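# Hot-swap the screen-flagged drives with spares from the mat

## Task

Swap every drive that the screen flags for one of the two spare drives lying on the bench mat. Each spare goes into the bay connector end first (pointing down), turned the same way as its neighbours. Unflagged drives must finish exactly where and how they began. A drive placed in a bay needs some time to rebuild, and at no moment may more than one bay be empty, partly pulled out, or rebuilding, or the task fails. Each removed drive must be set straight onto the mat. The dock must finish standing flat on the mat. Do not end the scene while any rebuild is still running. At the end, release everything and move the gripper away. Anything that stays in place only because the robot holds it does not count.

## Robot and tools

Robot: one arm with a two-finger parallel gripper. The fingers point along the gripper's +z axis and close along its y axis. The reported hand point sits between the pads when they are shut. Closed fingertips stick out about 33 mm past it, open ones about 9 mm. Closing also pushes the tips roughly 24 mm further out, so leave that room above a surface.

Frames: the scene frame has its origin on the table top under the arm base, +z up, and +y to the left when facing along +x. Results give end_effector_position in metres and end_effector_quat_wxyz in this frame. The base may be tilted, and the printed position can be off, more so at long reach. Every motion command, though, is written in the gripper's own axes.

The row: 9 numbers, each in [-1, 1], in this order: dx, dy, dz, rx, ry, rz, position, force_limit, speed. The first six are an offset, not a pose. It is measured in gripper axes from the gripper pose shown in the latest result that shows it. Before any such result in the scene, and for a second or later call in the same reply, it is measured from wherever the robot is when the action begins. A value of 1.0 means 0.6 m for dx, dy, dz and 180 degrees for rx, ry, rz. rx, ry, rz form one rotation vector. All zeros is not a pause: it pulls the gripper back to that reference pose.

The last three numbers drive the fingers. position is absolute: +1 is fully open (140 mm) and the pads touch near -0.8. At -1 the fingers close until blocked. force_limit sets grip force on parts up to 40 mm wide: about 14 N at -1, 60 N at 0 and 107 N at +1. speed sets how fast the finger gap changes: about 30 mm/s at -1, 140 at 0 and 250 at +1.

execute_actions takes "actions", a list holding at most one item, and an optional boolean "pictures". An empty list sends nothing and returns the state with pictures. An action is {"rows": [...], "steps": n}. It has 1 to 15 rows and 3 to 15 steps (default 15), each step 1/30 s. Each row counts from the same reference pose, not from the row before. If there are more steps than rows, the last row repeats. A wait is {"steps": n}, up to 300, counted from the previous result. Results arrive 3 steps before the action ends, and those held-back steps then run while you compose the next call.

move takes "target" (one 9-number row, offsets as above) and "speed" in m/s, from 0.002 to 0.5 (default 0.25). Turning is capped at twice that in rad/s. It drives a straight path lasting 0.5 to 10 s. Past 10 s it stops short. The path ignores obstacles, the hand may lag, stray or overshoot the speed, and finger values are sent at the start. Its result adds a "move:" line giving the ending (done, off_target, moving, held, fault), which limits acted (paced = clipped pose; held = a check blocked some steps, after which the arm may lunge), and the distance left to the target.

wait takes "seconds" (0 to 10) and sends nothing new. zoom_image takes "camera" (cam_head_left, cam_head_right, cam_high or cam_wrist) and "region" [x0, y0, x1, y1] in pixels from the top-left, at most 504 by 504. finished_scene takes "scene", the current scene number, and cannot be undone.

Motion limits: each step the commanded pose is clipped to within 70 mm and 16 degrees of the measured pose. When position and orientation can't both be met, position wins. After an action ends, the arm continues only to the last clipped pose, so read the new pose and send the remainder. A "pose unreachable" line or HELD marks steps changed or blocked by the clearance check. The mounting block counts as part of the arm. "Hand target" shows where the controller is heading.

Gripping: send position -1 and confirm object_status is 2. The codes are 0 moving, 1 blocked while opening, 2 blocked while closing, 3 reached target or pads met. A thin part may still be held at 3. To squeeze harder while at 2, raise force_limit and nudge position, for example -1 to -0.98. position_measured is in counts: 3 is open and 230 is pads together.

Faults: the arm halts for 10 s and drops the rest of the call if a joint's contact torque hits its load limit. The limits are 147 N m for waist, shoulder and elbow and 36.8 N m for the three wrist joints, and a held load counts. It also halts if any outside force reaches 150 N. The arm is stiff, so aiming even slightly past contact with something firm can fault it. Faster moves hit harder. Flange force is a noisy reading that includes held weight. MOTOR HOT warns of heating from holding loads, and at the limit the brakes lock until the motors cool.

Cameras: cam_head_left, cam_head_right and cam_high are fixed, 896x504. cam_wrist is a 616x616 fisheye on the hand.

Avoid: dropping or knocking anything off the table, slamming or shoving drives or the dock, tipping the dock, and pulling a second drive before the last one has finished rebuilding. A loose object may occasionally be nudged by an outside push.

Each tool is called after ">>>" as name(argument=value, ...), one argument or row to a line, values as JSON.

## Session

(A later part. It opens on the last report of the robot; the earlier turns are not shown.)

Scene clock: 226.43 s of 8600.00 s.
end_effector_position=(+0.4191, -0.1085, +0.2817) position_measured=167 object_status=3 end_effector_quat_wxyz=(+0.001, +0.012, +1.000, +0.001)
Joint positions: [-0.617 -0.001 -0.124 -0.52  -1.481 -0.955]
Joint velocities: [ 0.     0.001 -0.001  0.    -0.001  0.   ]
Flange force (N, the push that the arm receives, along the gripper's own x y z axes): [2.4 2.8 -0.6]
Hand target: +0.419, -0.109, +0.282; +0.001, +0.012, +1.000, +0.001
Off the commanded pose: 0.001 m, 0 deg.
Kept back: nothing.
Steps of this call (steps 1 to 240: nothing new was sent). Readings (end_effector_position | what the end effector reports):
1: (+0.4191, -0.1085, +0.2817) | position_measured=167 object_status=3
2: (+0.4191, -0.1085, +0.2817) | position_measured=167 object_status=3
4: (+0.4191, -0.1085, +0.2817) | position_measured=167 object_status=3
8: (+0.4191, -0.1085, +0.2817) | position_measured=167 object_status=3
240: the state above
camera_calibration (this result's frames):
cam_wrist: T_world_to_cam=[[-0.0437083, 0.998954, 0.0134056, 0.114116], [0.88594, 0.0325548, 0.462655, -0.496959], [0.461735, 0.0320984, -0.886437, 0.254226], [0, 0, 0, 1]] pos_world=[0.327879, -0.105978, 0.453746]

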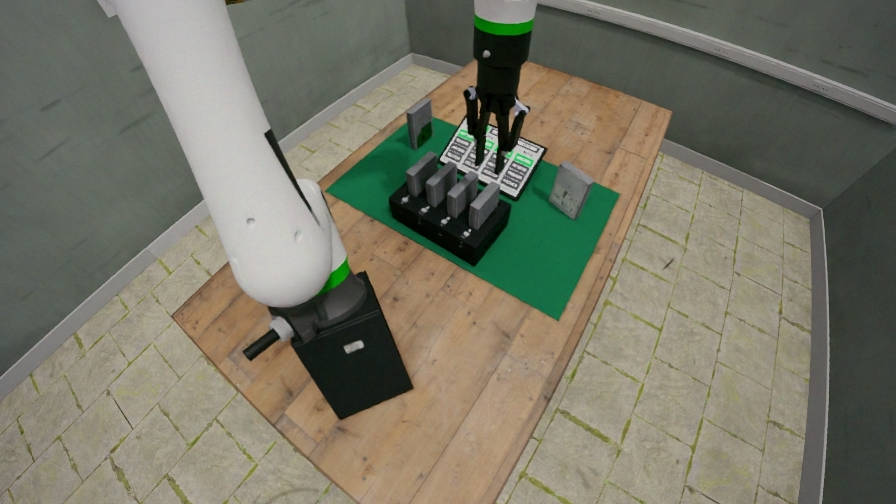

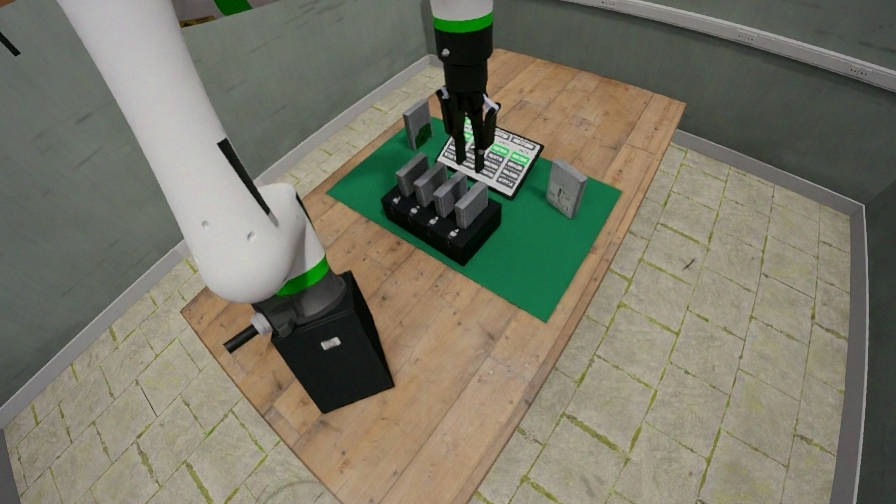

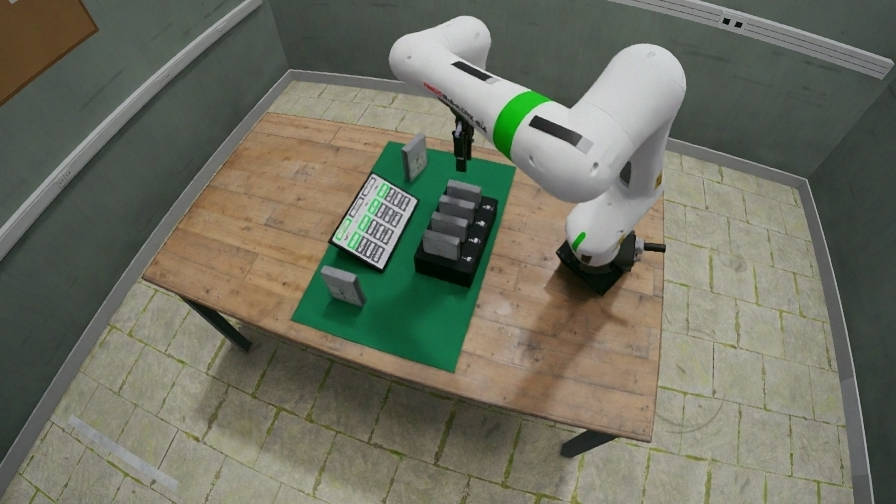

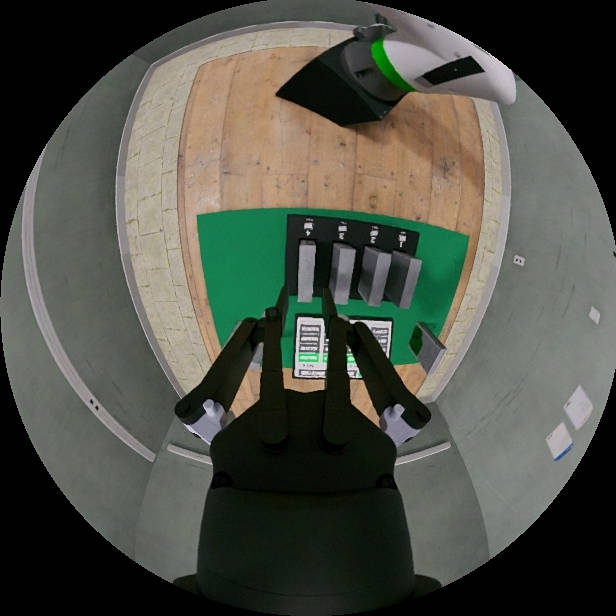

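>>> finished_scene(
  scene=2,
)

The scene is finished: the task was done.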